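# Place the lying plate upright in the dish rack

## Task

Pick up the plate that lies flat on the table and stand it upright in a free slot of the dish rack. The rack is loose, and at the end it must rest on all four of its feet, with any plates already in it still upright in their slots. The placed plate must be standing upright and motionless, held only by the rack and not by the robot, before the scene is ended. Release it and move the grippers away from it.

## Robot and tools

ROBOT AND FRAME
Two arms, left_arm and right_arm, each with a parallel gripper. The names are not image sides. Poses in results use one shared scene frame: origin on the table surface midway between the arms, +x pointing out over the table, +z up, and left_arm sits on the +y side. Positions are in metres, orientations are quaternions in w,x,y,z order. The printed hand position can be off from the true one, more so at long reach. Arm bases may be tilted. The mounting plates and the metal frame behind the arms are fixed obstacles; a "too close" warning treats a plate and its side of the frame as part of that arm.

GRIPPER GEOMETRY
Fingers point along the gripper's +z axis and close along its y axis. The reported position is the point between the pads when closed; fingertips extend about 19 mm past it when closed, 6 mm when fully open. Closing pushes the fingertips about 13 mm further out, so keep that gap above surfaces.

THE 16-NUMBER ROW (used by execute_actions and move)
One list covers both arms: left dx, dy, dz, rx, ry, rz, gripper position, gripper speed, then the same eight for right. All values lie in [-1, 1], and all 16 are required even if one arm is idle. dx..rz are an offset, not a pose: they are expressed in the gripper's own axes and counted from that gripper's pose in the latest result that shows it (before any such result in the scene, and for later calls within one reply, from where the arm is when the action begins). Every row uses that same reference, not the previous row. Scale: 1.0 equals 0.6 m of translation or 180 degrees of rotation; rx, ry, rz form a single rotation vector. All-zero offsets do not mean stay: they pull the arm back to its reference pose. To hold an arm still, send the offset back to the wanted pose in a reply's first call and zeros afterwards.
Gripper position is absolute: +1 fully open (85 mm), 0 about 41 mm, pads touch near -0.8, -1 closes until blocked. Gripper speed: -1 about 20 mm/s, 0 about 85, +1 about 150. A full close grips with roughly 190 to 235 N per pad. For a gentle grip, open, then close to slightly narrower than the object. Fingers stay put until the position value changes by 0.01 or more, but may close further by themselves if the object slips or is lost. A 0 in position or speed is a real command; to leave a gripper alone, repeat its last two values. To release, command a width larger than the object.

TOOLS
execute_actions: {"actions": [...], "pictures": bool}. The list holds at most one item. Empty list: just returns the state. An action: {"rows": [[16 numbers], ...], "steps": n}, up to 15 rows and 15 steps (default 15), each step 1/30 s; one row per step, the final row repeating. A wait: {"steps": n} without rows, up to 300, counted from the previous result so your reply time is included. A refused call sends nothing.
move: {"target": [16 numbers], "speed": m/s}. Offsets as above. speed 0.002 to 0.5, default 0.25; rotation capped at twice that in rad/s. Each gripper follows a straight line; both paths finish together, lasting 0.5 to 10 s (cut off at 10 s). Rotation takes the shorter direction. Paths ignore obstacles and the other arm; grippers lag, may drift, and can exceed speed near a straight arm. Finger values are sent at the start. The path begins once the robot is at rest (or after 3 s).
wait: {"seconds": 0 to 10}, lets the simulation run with no new command.
zoom_image: {"camera": one of cam_high, cam_low, cam_left_wrist, cam_right_wrist, "region": [x0, y0, x1, y1]} in pixels of that 504x504 image, origin top-left, at most 504 by 504.
finished_scene: {"scene": number}; ends and grades the current scene, irreversible. Replying with no tool call also ends everything.

CONTROL BEHAVIOUR
Each step, the commanded pose is clipped to within 70 mm and 16 degrees of the measured pose, then solved by damped inverse kinematics favouring position over orientation. After an action, the arm continues only to its last clipped pose, so large moves need follow-up commands. Joints are speed and acceleration limited and stop together when reversed. Elbows cannot fully straighten. The simulation keeps running while you think. No steps are kept back here.

RESULT LINES
State line: left_arm: ... | right_arm: ... with each gripper's position and quaternion. "Hand target": the pose the controller is currently driving toward. position_measured_pct is about 50 minus 50 times the finger position (0 = fully open); stopping below 90 short of the target means something is held or blocking, around 90 or more means the pads met. HELD marks steps where your row was partly or wholly not sent. "pose unreachable" names an arm whose command the clearance check altered or blocked. move adds a "move:" line: done, off_target, moving, held or fault, plus limits (paced = pose clipped; held = some steps blocked, after which the arm may jump faster than speed), and each gripper's distance from its target. Pictures from all four cameras come with results unless pictures is false.

LIMITS AND FAULTS
Joint ranges (rad): waist and upper arm roll, forearm roll, wrist roll -69.115 to 69.115; shoulder -2.250 to 2.250; elbow -2.580 to 2.580; wrist pitch -2.100 to 2.100. Load limits: 48.6 N m for waist, shoulder, upper arm roll, elbow; 30.6 N m for forearm roll, wrist pitch, wrist roll, including carried weight. Reaching one stops that arm for 10 s (TORQUE FAULT) and drops the rest of the call. Holding loads warms motors: MOTOR HOT from 60 °C, and at 75 °C an OVER-TEMPERATURE FAULT lets the arm sag.

AVOID
Dropping the plate, slamming, or pressing hard: faster motion hits harder, and targets beyond a contact push harder. Do not knock anything off the table or tip the rack. Keep the arms from colliding with each other. Loose objects may occasionally get a brief external nudge. Confirm the plate is still before finishing.

Each tool is called after ">>>" by a JSON object that holds its "name" and its "arguments", one argument or row to a line.

## Session

I'll start by looking at the scene.

>>> {"name": "execute_actions", "arguments": {
  "actions": []
}}

Scene clock: 0.00 s of 5608.00 s.
left_arm: end_effector_position=(+0.0703, +0.3090, +0.2727) position_measured_pct=0.0 end_effector_quat_wxyz=(+0.045, -0.116, +0.981, -0.147) | right_arm: end_effector_position=(+0.5162, +0.1359, +0.2233) position_measured_pct=0.0 end_effector_quat_wxyz=(+0.569, +0.015, +0.822, +0.004)
Joint positions: left_arm=[-0.051 -0.535 -0.364  2.338  0.128  1.346  1.249] | right_arm=[-1.683  1.187  1.037  1.358  0.498  0.473 -0.184]
Joint velocities: left_arm=[ 0.     0.     0.     0.001 -0.     0.001  0.   ] | right_arm=[-0.    -0.    -0.     0.    -0.     0.001  0.   ]
Motor temperatures (°C, as the motors report them): left_arm=[32 36 29 30 38 40 37] | right_arm=[34 34 26 32 33 37 39]
Hand target (left_arm): +0.070, +0.309, +0.273; +0.045, -0.116, +0.981, -0.147
Hand target (right_arm): +0.516, +0.136, +0.223; +0.569, +0.015, +0.822, +0.004

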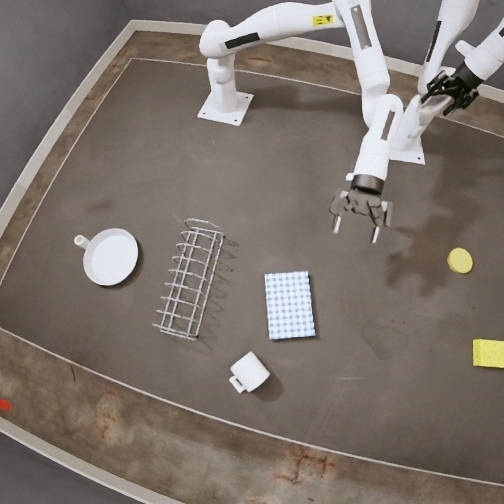

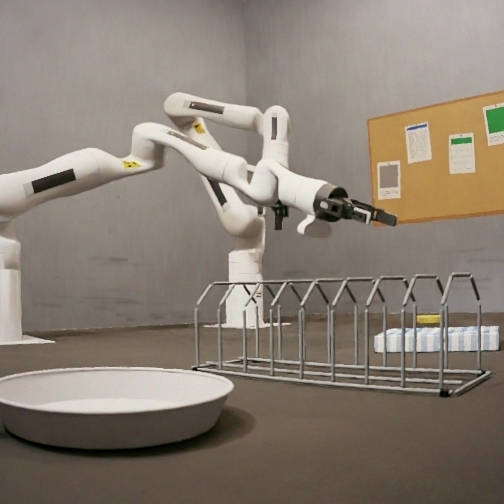

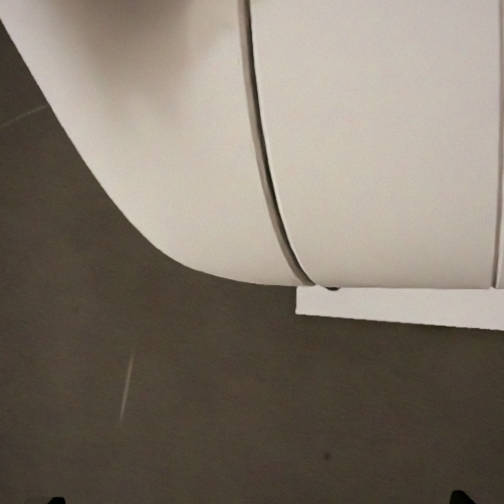

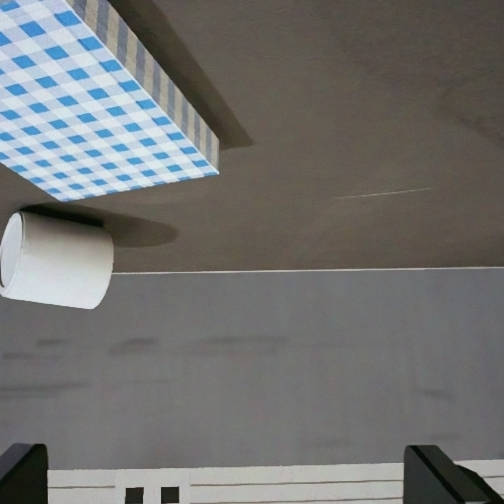

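>>> {"name": "zoom_image", "arguments": {
  "camera": "cam_high",
  "region": [50, 190, 270, 360]
}}

>>> {"name": "zoom_image", "arguments": {
  "camera": "cam_low",
  "region": [0, 250, 504, 460]
}}

Region (50, 190, 270, 360) of cam_high's 504x504 image, scaled by 2.291, with more detail than that image has; it fills the top 389 rows of this view, and the rest is white.

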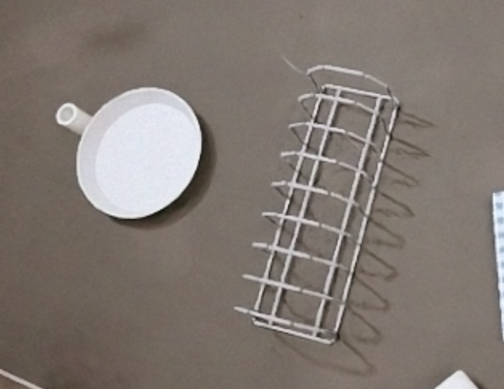

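Region (0, 250, 504, 460) of cam_low's 504x504 image, scaled by 1.000; it fills the top 210 rows of this view, and the rest is white.

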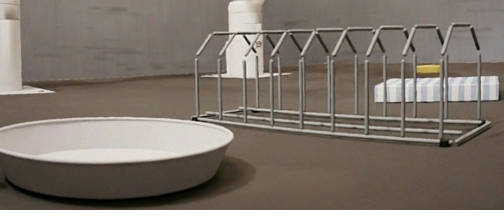

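>>> {"name": "move", "arguments": {
  "target": [0,0,0,0,0,0,1,0, -0.263,-0.888,-0.197,0,0.3856,0,1,0],
  "speed": 0.3
}}

Scene clock: 49.73 s of 5608.00 s.
left_arm: end_effector_position=(+0.0703, +0.3090, +0.2727) position_measured_pct=0.0 end_effector_quat_wxyz=(+0.045, -0.116, +0.981, -0.147) | right_arm: end_effector_position=(+0.4520, -0.3976, +0.3988) position_measured_pct=0.0 end_effector_quat_wxyz=(-0.004, +0.008, +1.000, +0.013)
Joint positions: left_arm=[-0.051 -0.535 -0.364  2.338  0.128  1.346  1.249] | right_arm=[-0.407  0.446  0.651  1.067 -0.291  1.719  1.75 ]
Joint velocities: left_arm=[-0.     0.     0.     0.    -0.    -0.001  0.   ] | right_arm=[ 0.003  0.004  0.001 -0.001 -0.     0.     0.001]
Motor temperatures (°C, as the motors report them): left_arm=[32 36 29 31 38 40 37] | right_arm=[34 35 27 32 33 37 39]
Hand target (left_arm): +0.070, +0.309, +0.273; +0.045, -0.116, +0.981, -0.147
Hand target (right_arm): +0.452, -0.398, +0.399; -0.004, +0.009, +1.000, +0.013
Off the commanded pose (left_arm): 0.000 m, 0 deg.
Off the commanded pose (right_arm): 0.003 m, 1 deg.
After step 90, 44.00 s passed at rest.
move: done

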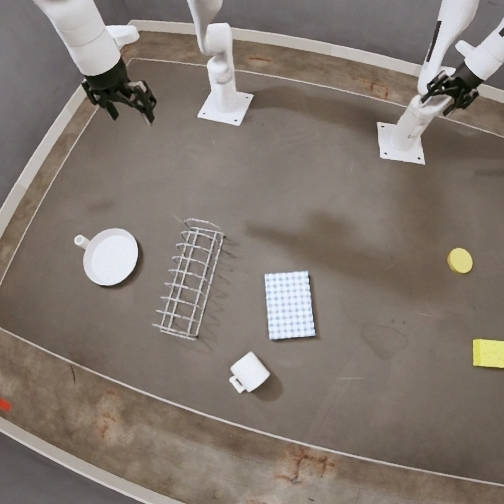

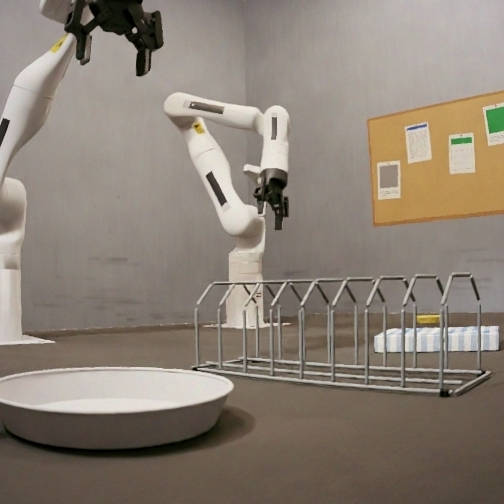

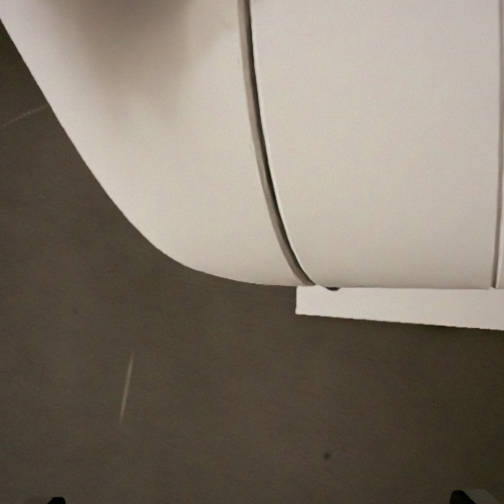

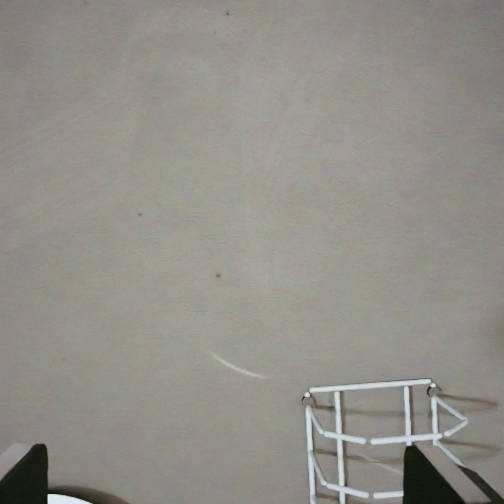

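>>> {"name": "move", "arguments": {
  "target": [0,0,0,0,0,0,1,0, -0.333,-0.083,0,0,0,0,1,0],
  "speed": 0.3
}}

Scene clock: 54.83 s of 5608.00 s.
left_arm: end_effector_position=(+0.0703, +0.3090, +0.2727) position_measured_pct=0.0 end_effector_quat_wxyz=(+0.045, -0.116, +0.981, -0.147) | right_arm: end_effector_position=(+0.6507, -0.4502, +0.3963) position_measured_pct=0.0 end_effector_quat_wxyz=(+0.111, +0.010, +0.994, +0.003)
Joint positions: left_arm=[-0.051 -0.535 -0.364  2.338  0.128  1.346  1.249] | right_arm=[ 0.019  0.966  0.557  0.038 -0.568  1.921  1.624]
Joint velocities: left_arm=[ 0.    -0.     0.    -0.     0.     0.002  0.   ] | right_arm=[ 0.002  0.002  0.002 -0.    -0.002 -0.001 -0.   ]
Motor temperatures (°C, as the motors report them): left_arm=[32 36 29 31 38 40 37] | right_arm=[34 35 27 32 33 37 39]
Hand target (left_arm): +0.070, +0.309, +0.273; +0.045, -0.116, +0.981, -0.147
Hand target (right_arm): +0.651, -0.450, +0.396; +0.111, +0.010, +0.994, +0.003
Off the commanded pose (left_arm): 0.000 m, 0 deg.
Off the commanded pose (right_arm): 0.001 m, 13 deg.
elbow stopped short (right arm): the move would have taken joint 4 (elbow) straighter than the controller allows; a more bent joint 4 avoids this.
move: off_target (right_arm)

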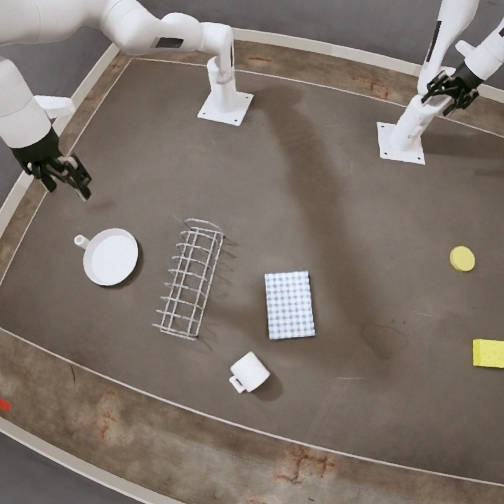

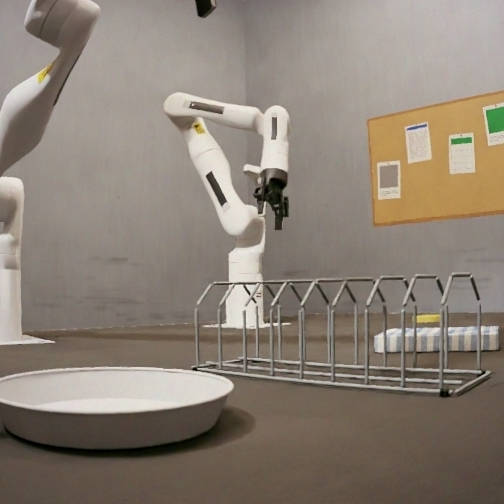

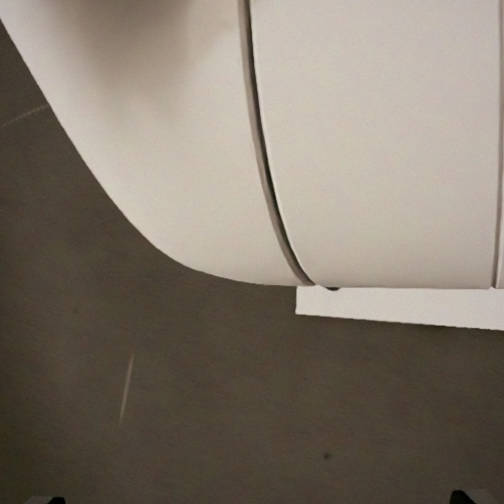

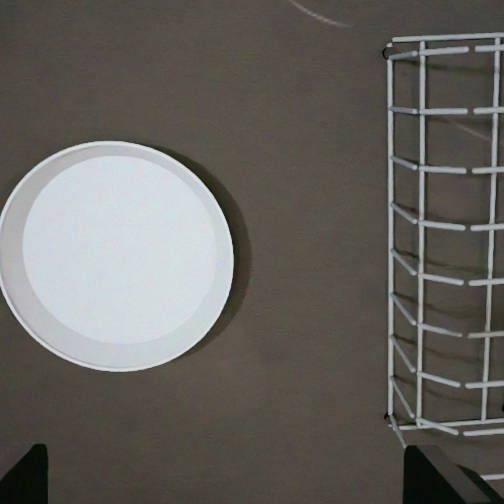

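>>> {"name": "zoom_image", "arguments": {
  "camera": "cam_low",
  "region": [120, 260, 330, 460]
}}

>>> {"name": "zoom_image", "arguments": {
  "camera": "cam_right_wrist",
  "region": [0, 120, 260, 390]
}}

Region (120, 260, 330, 460) of cam_low's 504x504 image, scaled by 2.400, with more detail than that image has; it fills the top 480 rows of this view, and the rest is white.

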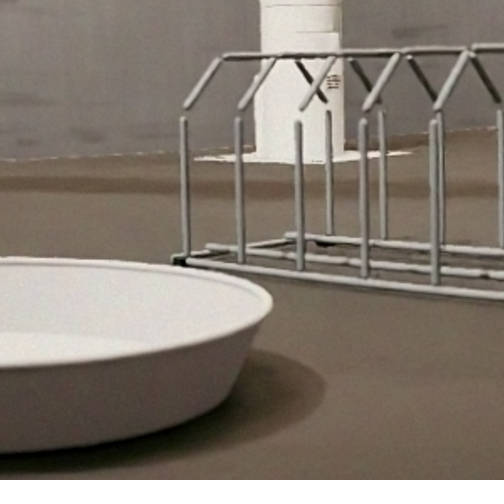

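Region (0, 120, 260, 390) of cam_right_wrist's 504x504 image, scaled by 1.867; it fills the left 485 columns of this view, and the rest is white.

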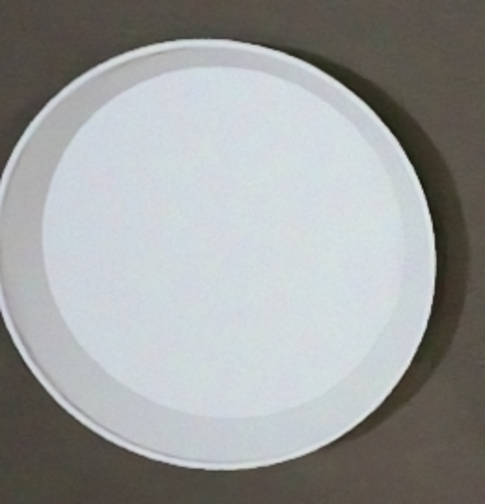

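>>> {"name": "move", "arguments": {
  "target": [0,0,0,0,0,0,1,0, 0.221,-0.0123,0.383,0.1048,0.0111,-0.2652,0.2,0],
  "speed": 0.2
}}

Scene clock: 124.40 s of 5608.00 s.
left_arm: end_effector_position=(+0.0703, +0.3090, +0.2727) position_measured_pct=0.0 end_effector_quat_wxyz=(+0.045, -0.116, +0.981, -0.147) | right_arm: end_effector_position=(+0.5724, -0.4549, +0.1424) position_measured_pct=40.1 end_effector_quat_wxyz=(+0.083, -0.373, +0.902, -0.201)
Joint positions: left_arm=[-0.051 -0.535 -0.364  2.338  0.128  1.346  1.249] | right_arm=[-0.516  0.732  0.63   1.608 -0.155  0.598  2.429]
Joint velocities: left_arm=[-0.001 -0.    -0.    -0.    -0.     0.001  0.   ] | right_arm=[-0.003  0.001 -0.     0.001  0.001 -0.001 -0.001]
Motor temperatures (°C, as the motors report them): left_arm=[32 36 29 31 38 40 37] | right_arm=[34 37 27 32 33 37 39]
Hand target (left_arm): +0.070, +0.309, +0.273; +0.045, -0.116, +0.981, -0.147
Hand target (right_arm): +0.572, -0.455, +0.142; +0.083, -0.374, +0.902, -0.201
Off the commanded pose (left_arm): 0.000 m, 0 deg.
Off the commanded pose (right_arm): 0.001 m, 0 deg.
After step 90, 63.97 s passed at rest.
move: done

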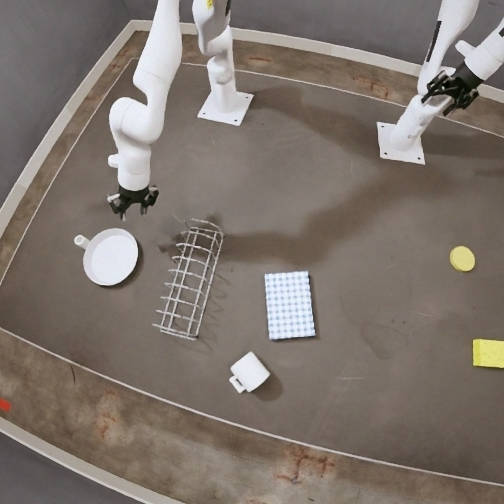

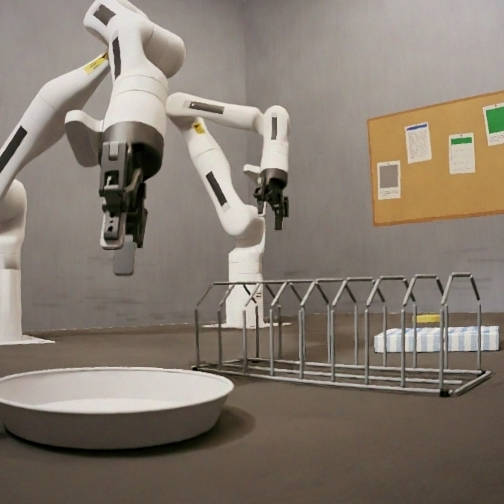

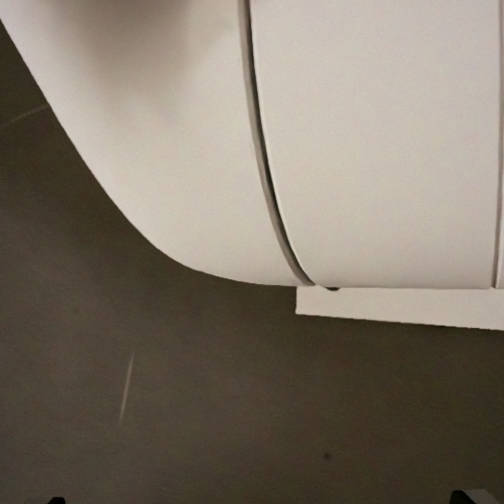

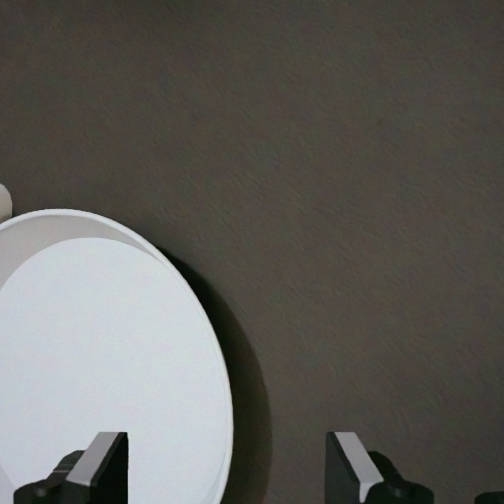

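>>> {"name": "move", "arguments": {
  "target": [0,0,0,0,0,0,1,0, -0.0283,0,0.1333,0,0,0,0.2,0],
  "speed": 0.1
}}

Scene clock: 133.90 s of 5608.00 s.
left_arm: end_effector_position=(+0.0703, +0.3090, +0.2727) position_measured_pct=0.0 end_effector_quat_wxyz=(+0.045, -0.116, +0.981, -0.147) | right_arm: end_effector_position=(+0.6089, -0.4664, +0.0707) position_measured_pct=40.1 end_effector_quat_wxyz=(+0.084, -0.374, +0.902, -0.201)
Joint positions: left_arm=[-0.051 -0.535 -0.364  2.338  0.128  1.346  1.249] | right_arm=[-0.424  0.9    0.557  1.522 -0.205  0.507  2.443]
Joint velocities: left_arm=[-0.    -0.001 -0.    -0.    -0.    -0.     0.   ] | right_arm=[ 0.005  0.007  0.002 -0.002  0.    -0.001  0.   ]
Motor temperatures (°C, as the motors report them): left_arm=[32 36 29 31 38 40 37] | right_arm=[34 37 27 32 33 37 39]
Hand target (left_arm): +0.070, +0.309, +0.273; +0.045, -0.116, +0.981, -0.147
Hand target (right_arm): +0.609, -0.467, +0.070; +0.083, -0.373, +0.902, -0.201
Off the commanded pose (left_arm): 0.000 m, 0 deg.
Off the commanded pose (right_arm): 0.001 m, 0 deg.
After step 90, 5.40 s passed at rest.
move: done

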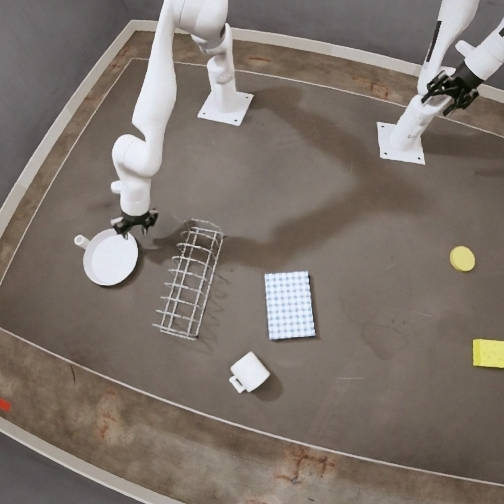

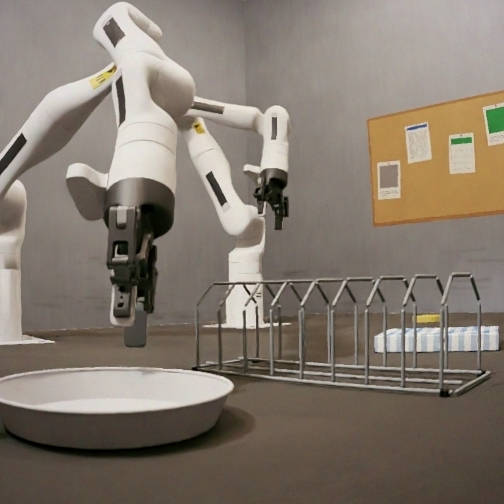

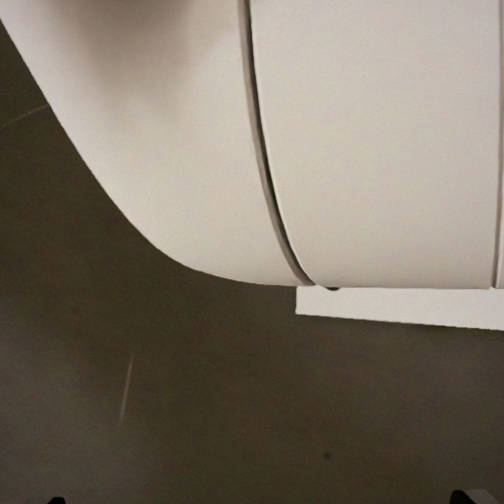

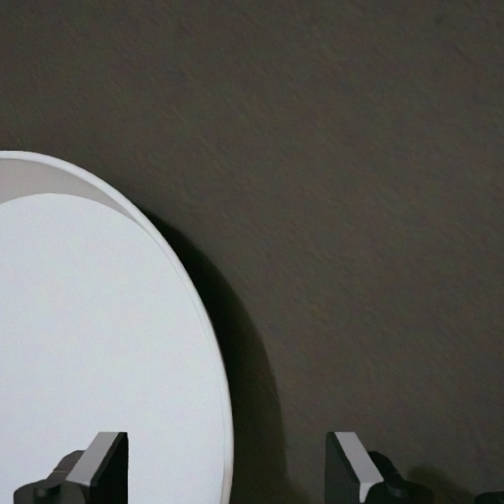

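>>> {"name": "move", "arguments": {
  "target": [0,0,0,0,0,0,1,0, -0.0067,0,0.06,0,0,0,-0.33,0],
  "speed": 0.05
}}

Scene clock: 144.23 s of 5608.00 s.
left_arm: end_effector_position=(+0.0703, +0.3090, +0.2727) position_measured_pct=0.0 end_effector_quat_wxyz=(+0.045, -0.116, +0.981, -0.147) | right_arm: end_effector_position=(+0.6228, -0.4741, +0.0383) position_measured_pct=66.7 end_effector_quat_wxyz=(+0.084, -0.374, +0.902, -0.201)
Joint positions: left_arm=[-0.051 -0.535 -0.364  2.338  0.128  1.346  1.249] | right_arm=[-0.385  0.973  0.53   1.478 -0.221  0.472  2.448]
Joint velocities: left_arm=[ 0.     0.    -0.    -0.001  0.     0.     0.   ] | right_arm=[ 0.002  0.003  0.    -0.001 -0.001  0.001 -0.   ]
Motor temperatures (°C, as the motors report them): left_arm=[32 36 29 31 38 40 37] | right_arm=[34 37 27 32 33 37 39]
Hand target (left_arm): +0.070, +0.309, +0.273; +0.045, -0.116, +0.981, -0.147
Hand target (right_arm): +0.623, -0.474, +0.038; +0.084, -0.374, +0.902, -0.201
Off the commanded pose (left_arm): 0.000 m, 0 deg.
Off the commanded pose (right_arm): 0.000 m, 0 deg.
After step 90, 6.33 s passed at rest.
move: done

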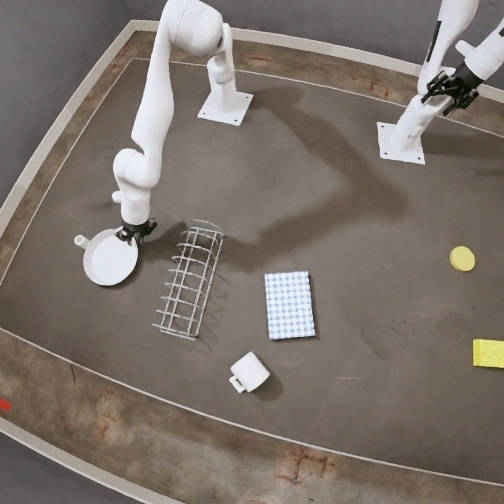

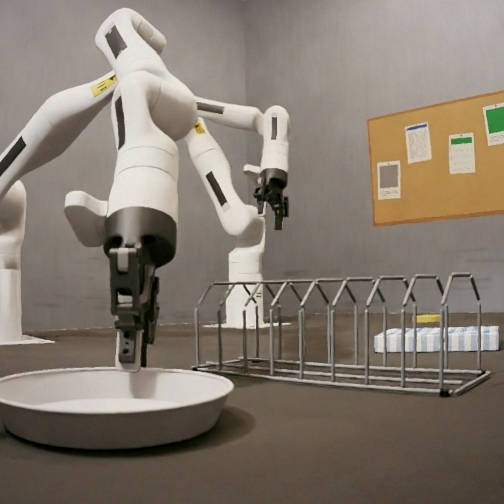

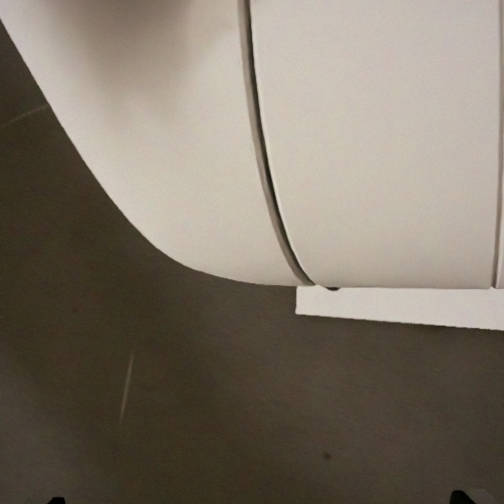

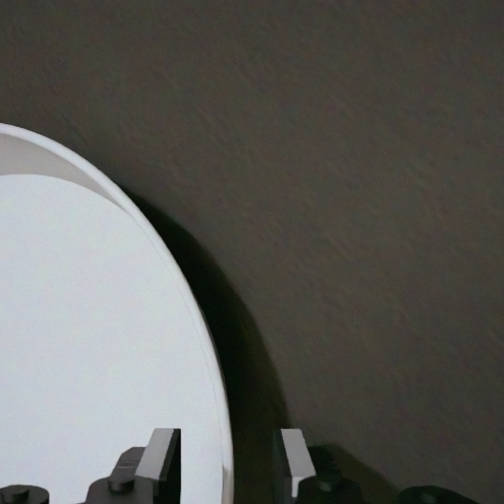

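>>> {"name": "zoom_image", "arguments": {
  "camera": "cam_low",
  "region": [60, 300, 220, 430]
}}

Region (60, 300, 220, 430) of cam_low's 504x504 image, scaled by 3.150, with more detail than that image has; it fills the top 410 rows of this view, and the rest is white.

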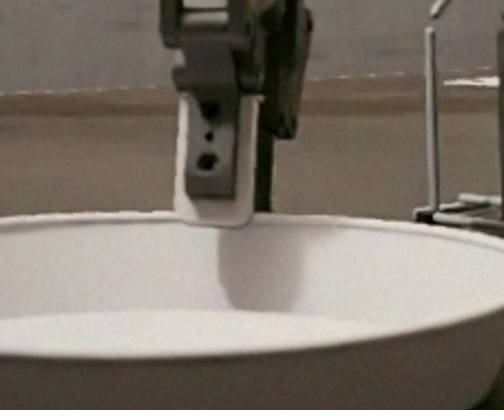

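>>> {"name": "move", "arguments": {
  "target": [0,0,0,0,0,0,1,0, 0,0,0.0226,0,0,0,-0.33,0],
  "speed": 0.03
}}

>>> {"name": "zoom_image", "arguments": {
  "camera": "cam_low",
  "region": [60, 300, 220, 430]
}}

Scene clock: 154.00 s of 5608.00 s.
left_arm: end_effector_position=(+0.0703, +0.3090, +0.2727) position_measured_pct=0.0 end_effector_quat_wxyz=(+0.045, -0.116, +0.981, -0.147) | right_arm: end_effector_position=(+0.6271, -0.4780, +0.0262) position_measured_pct=66.7 end_effector_quat_wxyz=(+0.084, -0.374, +0.902, -0.201)
Joint positions: left_arm=[-0.051 -0.535 -0.364  2.338  0.128  1.346  1.249] | right_arm=[-0.37   0.999  0.519  1.463 -0.225  0.458  2.451]
Joint velocities: left_arm=[ 0.     0.     0.    -0.    -0.     0.001 -0.   ] | right_arm=[ 0.001  0.002  0.001 -0.001 -0.001 -0.     0.   ]
Motor temperatures (°C, as the motors report them): left_arm=[32 36 29 31 38 40 37] | right_arm=[34 37 27 32 33 37 39]
Hand target (left_arm): +0.070, +0.309, +0.273; +0.045, -0.116, +0.981, -0.147
Hand target (right_arm): +0.627, -0.478, +0.026; +0.084, -0.374, +0.902, -0.201
Off the commanded pose (left_arm): 0.000 m, 0 deg.
Off the commanded pose (right_arm): 0.000 m, 0 deg.
After step 90, 6.07 s passed at rest.
move: done

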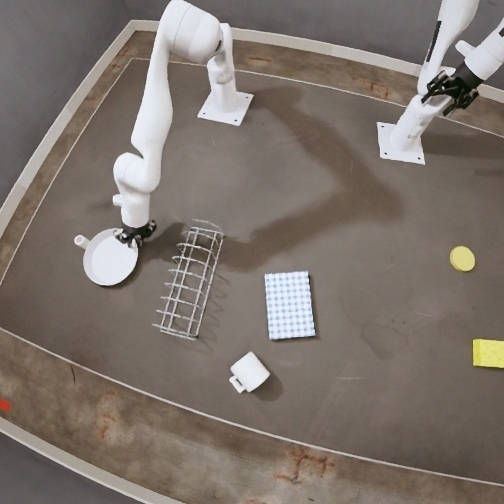

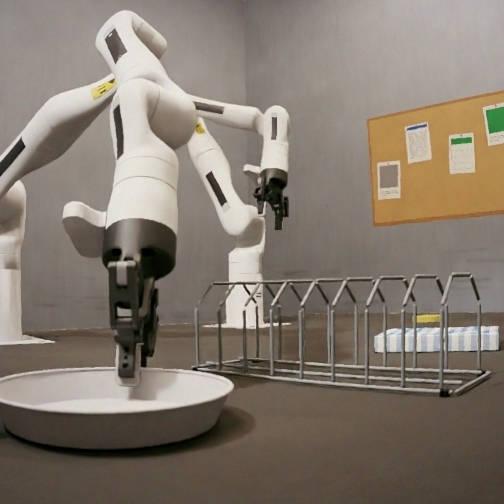

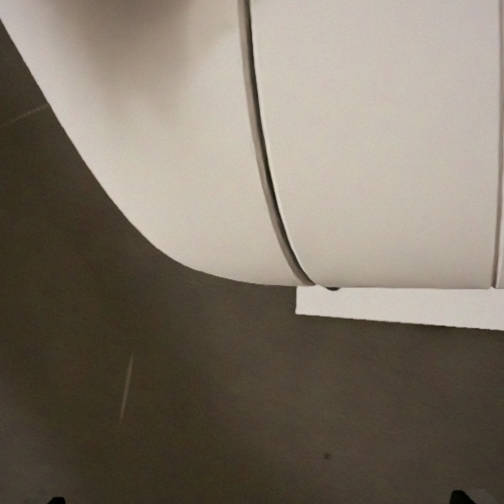

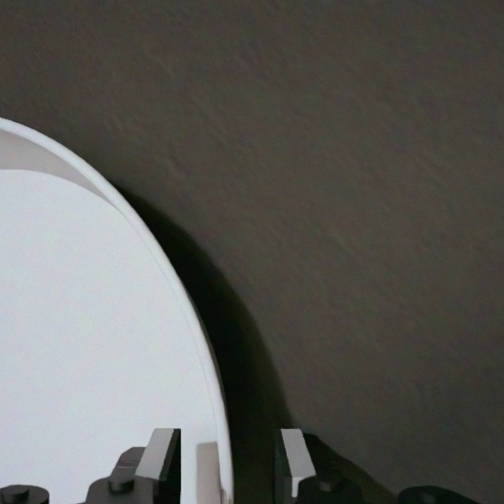

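Region (60, 300, 220, 430) of cam_low's 504x504 image, scaled by 3.150, with more detail than that image has; it fills the top 410 rows of this view, and the rest is white.

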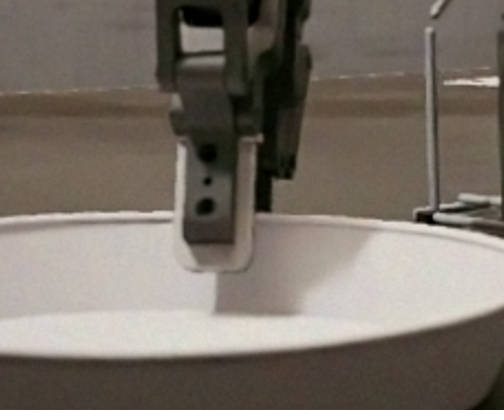

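>>> {"name": "move", "arguments": {
  "target": [0,0,0,0,0,0,1,0, 0,0,0,0,0,0,-1,-0.5],
  "speed": 0.03
}}

>>> {"name": "zoom_image", "arguments": {
  "camera": "cam_low",
  "region": [0, 280, 240, 460]
}}

Scene clock: 162.97 s of 5608.00 s.
left_arm: end_effector_position=(+0.0703, +0.3090, +0.2727) position_measured_pct=0.0 end_effector_quat_wxyz=(+0.045, -0.116, +0.981, -0.147) | right_arm: end_effector_position=(+0.6270, -0.4779, +0.0262) position_measured_pct=90.9 end_effector_quat_wxyz=(+0.084, -0.374, +0.902, -0.200)
Joint positions: left_arm=[-0.051 -0.535 -0.364  2.338  0.128  1.346  1.249] | right_arm=[-0.37   0.999  0.519  1.463 -0.225  0.458  2.451]
Joint velocities: left_arm=[-0. -0. -0.  0. -0. -0.  0.] | right_arm=[-0.    -0.     0.001 -0.    -0.     0.     0.   ]
Motor temperatures (°C, as the motors report them): left_arm=[32 36 29 31 38 40 37] | right_arm=[34 38 27 32 33 37 39]
Hand target (left_arm): +0.070, +0.309, +0.273; +0.045, -0.116, +0.981, -0.147
Hand target (right_arm): +0.627, -0.478, +0.026; +0.084, -0.374, +0.902, -0.201
Off the commanded pose (left_arm): 0.000 m, 0 deg.
Off the commanded pose (right_arm): 0.000 m, 0 deg.
After step 90, 5.17 s passed at rest.
move: done

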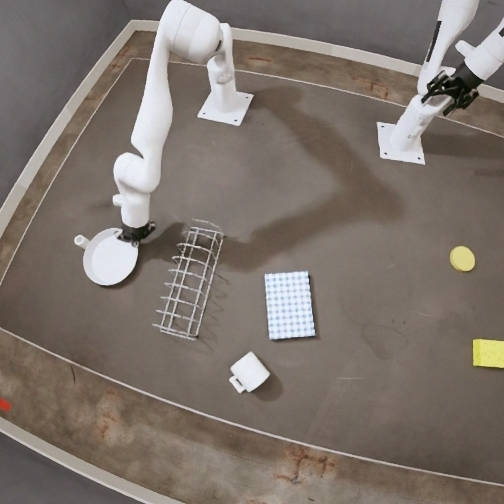

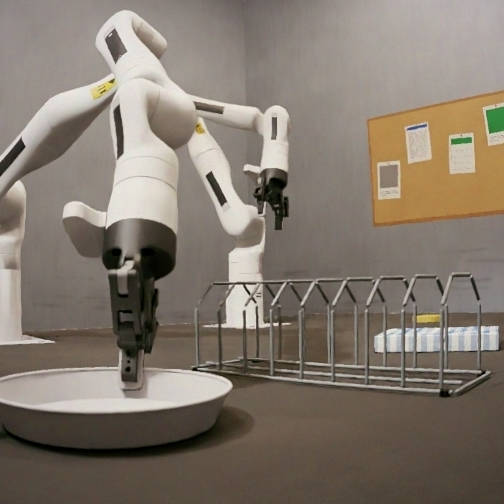

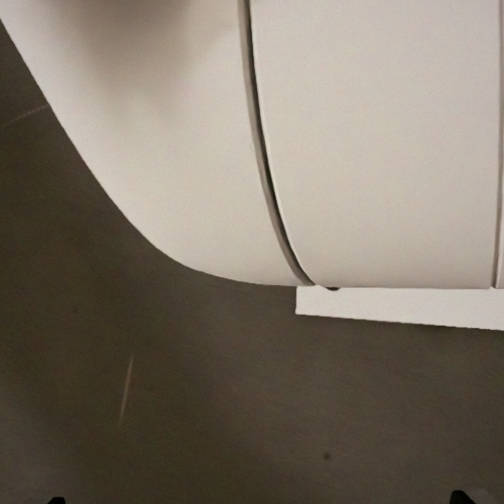

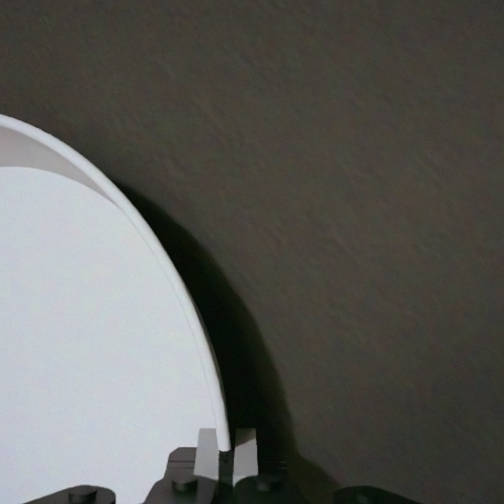

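Region (0, 280, 240, 460) of cam_low's 504x504 image, scaled by 2.100, with more detail than that image has; it fills the top 378 rows of this view, and the rest is white.

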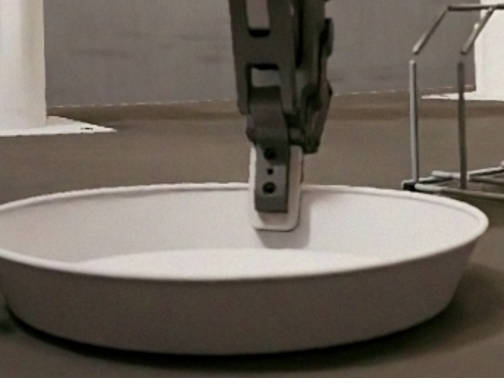

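>>> {"name": "move", "arguments": {
  "target": [0,0,0,0,0,0,1,0, 0,-0.0352,-0.0755,0,0,0,-1,-0.5],
  "speed": 0.04
}}

Scene clock: 168.43 s of 5608.00 s.
left_arm: end_effector_position=(+0.0703, +0.3090, +0.2727) position_measured_pct=0.0 end_effector_quat_wxyz=(+0.045, -0.116, +0.981, -0.147) | right_arm: end_effector_position=(+0.6266, -0.4779, +0.0760) position_measured_pct=90.9 end_effector_quat_wxyz=(+0.084, -0.374, +0.902, -0.200)
Joint positions: left_arm=[-0.051 -0.535 -0.364  2.338  0.128  1.346  1.249] | right_arm=[-0.384  0.918  0.548  1.447 -0.204  0.553  2.46 ]
Joint velocities: left_arm=[ 0.001  0.     0.    -0.    -0.     0.001 -0.   ] | right_arm=[-0.001 -0.001 -0.001 -0.    -0.     0.    -0.   ]
Motor temperatures (°C, as the motors report them): left_arm=[32 36 29 31 38 40 37] | right_arm=[34 38 27 32 33 37 39]
Hand target (left_arm): +0.070, +0.309, +0.273; +0.045, -0.116, +0.981, -0.147
Hand target (right_arm): +0.627, -0.478, +0.076; +0.084, -0.374, +0.902, -0.200
Off the commanded pose (left_arm): 0.000 m, 0 deg.
Off the commanded pose (right_arm): 0.000 m, 0 deg.
After step 90, 1.00 s passed at rest.
move: done

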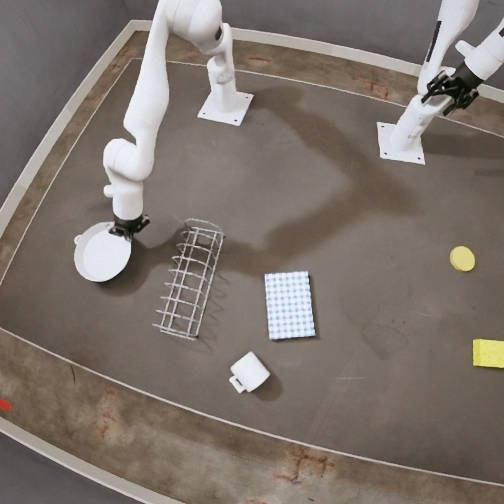

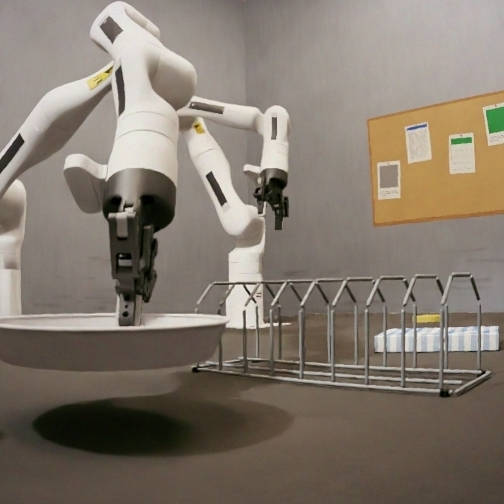

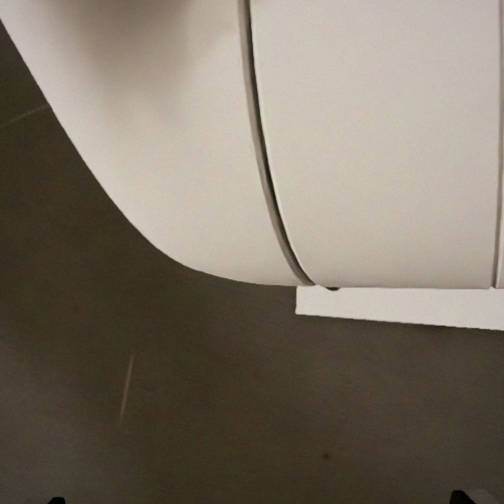

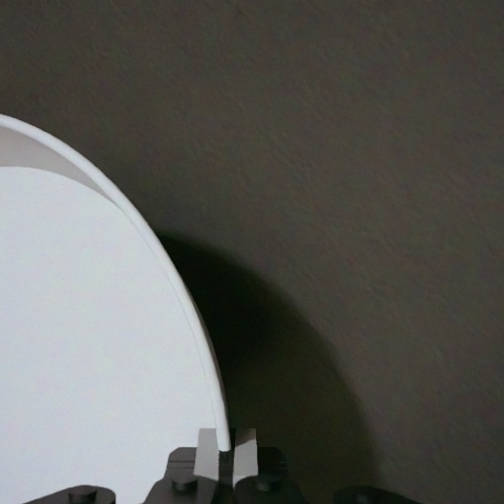

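>>> {"name": "move", "arguments": {
  "target": [0,0,0,0,0,0,1,0, 0,-0.1017,-0.2177,0,0,0,-1,-0.5],
  "speed": 0.12
}}

Scene clock: 218.00 s of 5608.00 s.
left_arm: end_effector_position=(+0.0703, +0.3090, +0.2727) position_measured_pct=0.0 end_effector_quat_wxyz=(+0.045, -0.116, +0.981, -0.147) | right_arm: end_effector_position=(+0.6259, -0.4778, +0.2198) position_measured_pct=90.9 end_effector_quat_wxyz=(+0.084, -0.374, +0.902, -0.200)
Joint positions: left_arm=[-0.051 -0.535 -0.364  2.338  0.128  1.346  1.249] | right_arm=[-0.407  0.735  0.618  1.289 -0.145  0.88   2.48 ]
Joint velocities: left_arm=[-0.001  0.     0.    -0.     0.     0.    -0.   ] | right_arm=[-0.001 -0.001 -0.    -0.    -0.     0.     0.   ]
Motor temperatures (°C, as the motors report them): left_arm=[32 36 29 31 38 40 37] | right_arm=[34 38 27 32 33 37 39]
Hand target (left_arm): +0.070, +0.309, +0.273; +0.045, -0.116, +0.981, -0.147
Hand target (right_arm): +0.626, -0.478, +0.220; +0.084, -0.374, +0.902, -0.200
Off the commanded pose (left_arm): 0.000 m, 0 deg.
Off the commanded pose (right_arm): 0.001 m, 0 deg.
After step 90, 45.07 s passed at rest.
move: done

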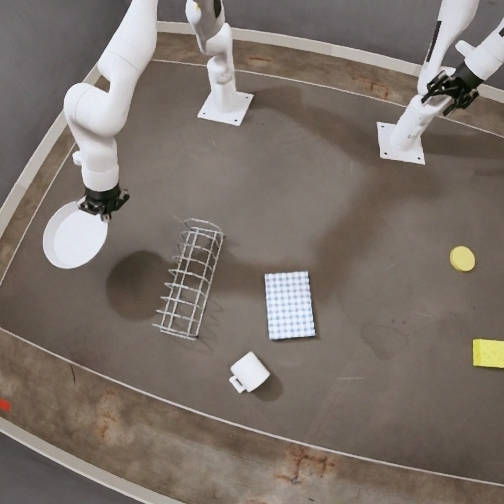

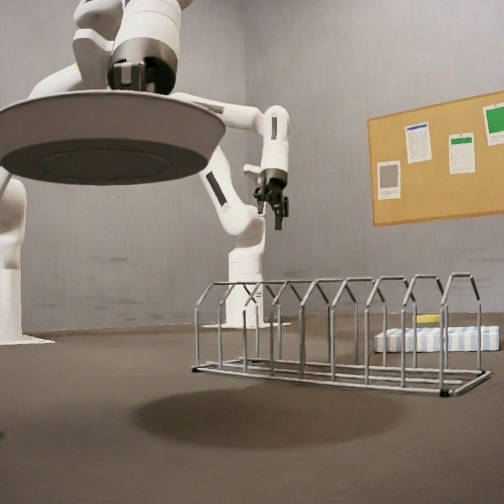

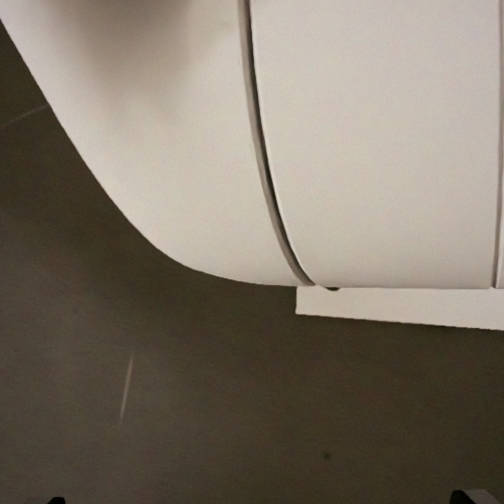

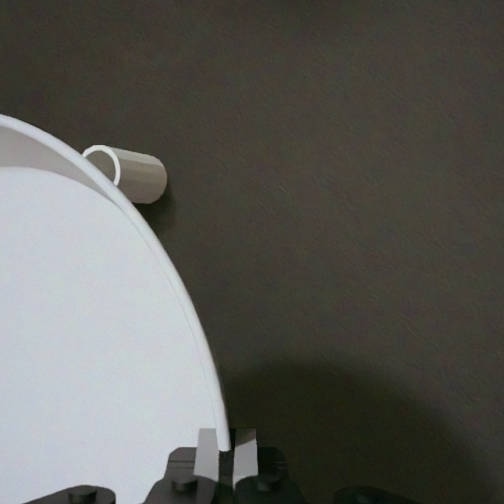

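>>> {"name": "move", "arguments": {
  "target": [0,0,0,0,0,0,1,0, -0.2375,0.1328,-0.3015,-0.2464,-0.2647,0.7273,-1,-0.5],
  "speed": 0.25
}}

Scene clock: 235.00 s of 5608.00 s.
left_arm: end_effector_position=(+0.0703, +0.3090, +0.2727) position_measured_pct=0.0 end_effector_quat_wxyz=(+0.045, -0.116, +0.981, -0.147) | right_arm: end_effector_position=(+0.6210, -0.2714, +0.3507) position_measured_pct=90.9 end_effector_quat_wxyz=(+0.369, +0.575, +0.614, +0.394)
Joint positions: left_arm=[-0.051 -0.535 -0.364  2.338  0.128  1.346  1.249] | right_arm=[-1.167  0.577  1.19   1.979 -2.392  0.396  1.962]
Joint velocities: left_arm=[-0.     0.     0.     0.    -0.     0.002 -0.   ] | right_arm=[-0.001  0.002 -0.001  0.    -0.002 -0.     0.001]
Motor temperatures (°C, as the motors report them): left_arm=[32 36 29 31 38 40 37] | right_arm=[34 38 27 32 33 37 39]
Hand target (left_arm): +0.070, +0.309, +0.273; +0.045, -0.116, +0.981, -0.147
Hand target (right_arm): +0.621, -0.271, +0.351; +0.369, +0.575, +0.615, +0.394
Off the commanded pose (left_arm): 0.000 m, 0 deg.
Off the commanded pose (right_arm): 0.001 m, 0 deg.
After step 90, 7.30 s passed at rest.
move: done

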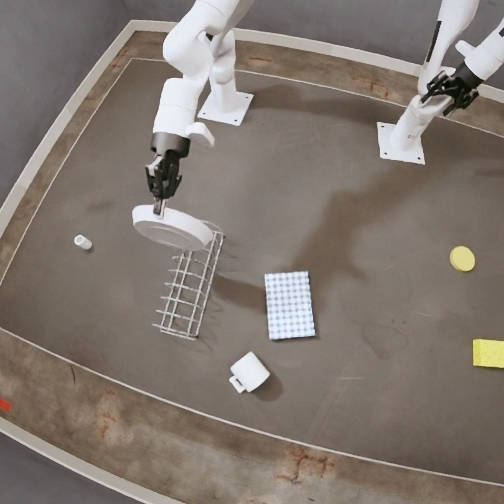

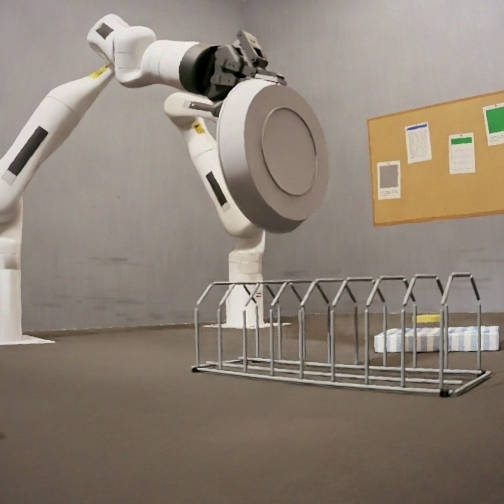

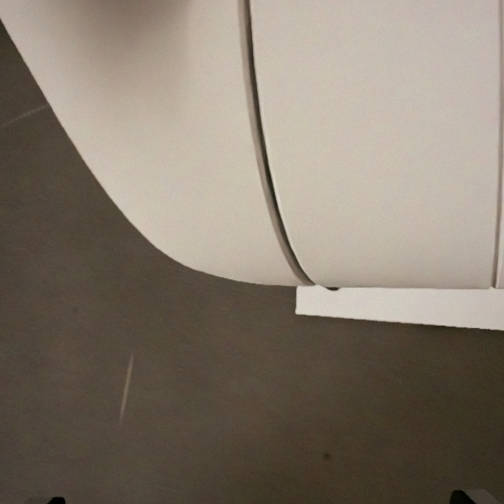

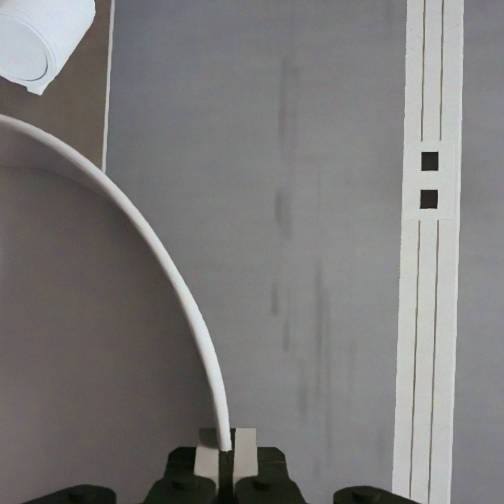

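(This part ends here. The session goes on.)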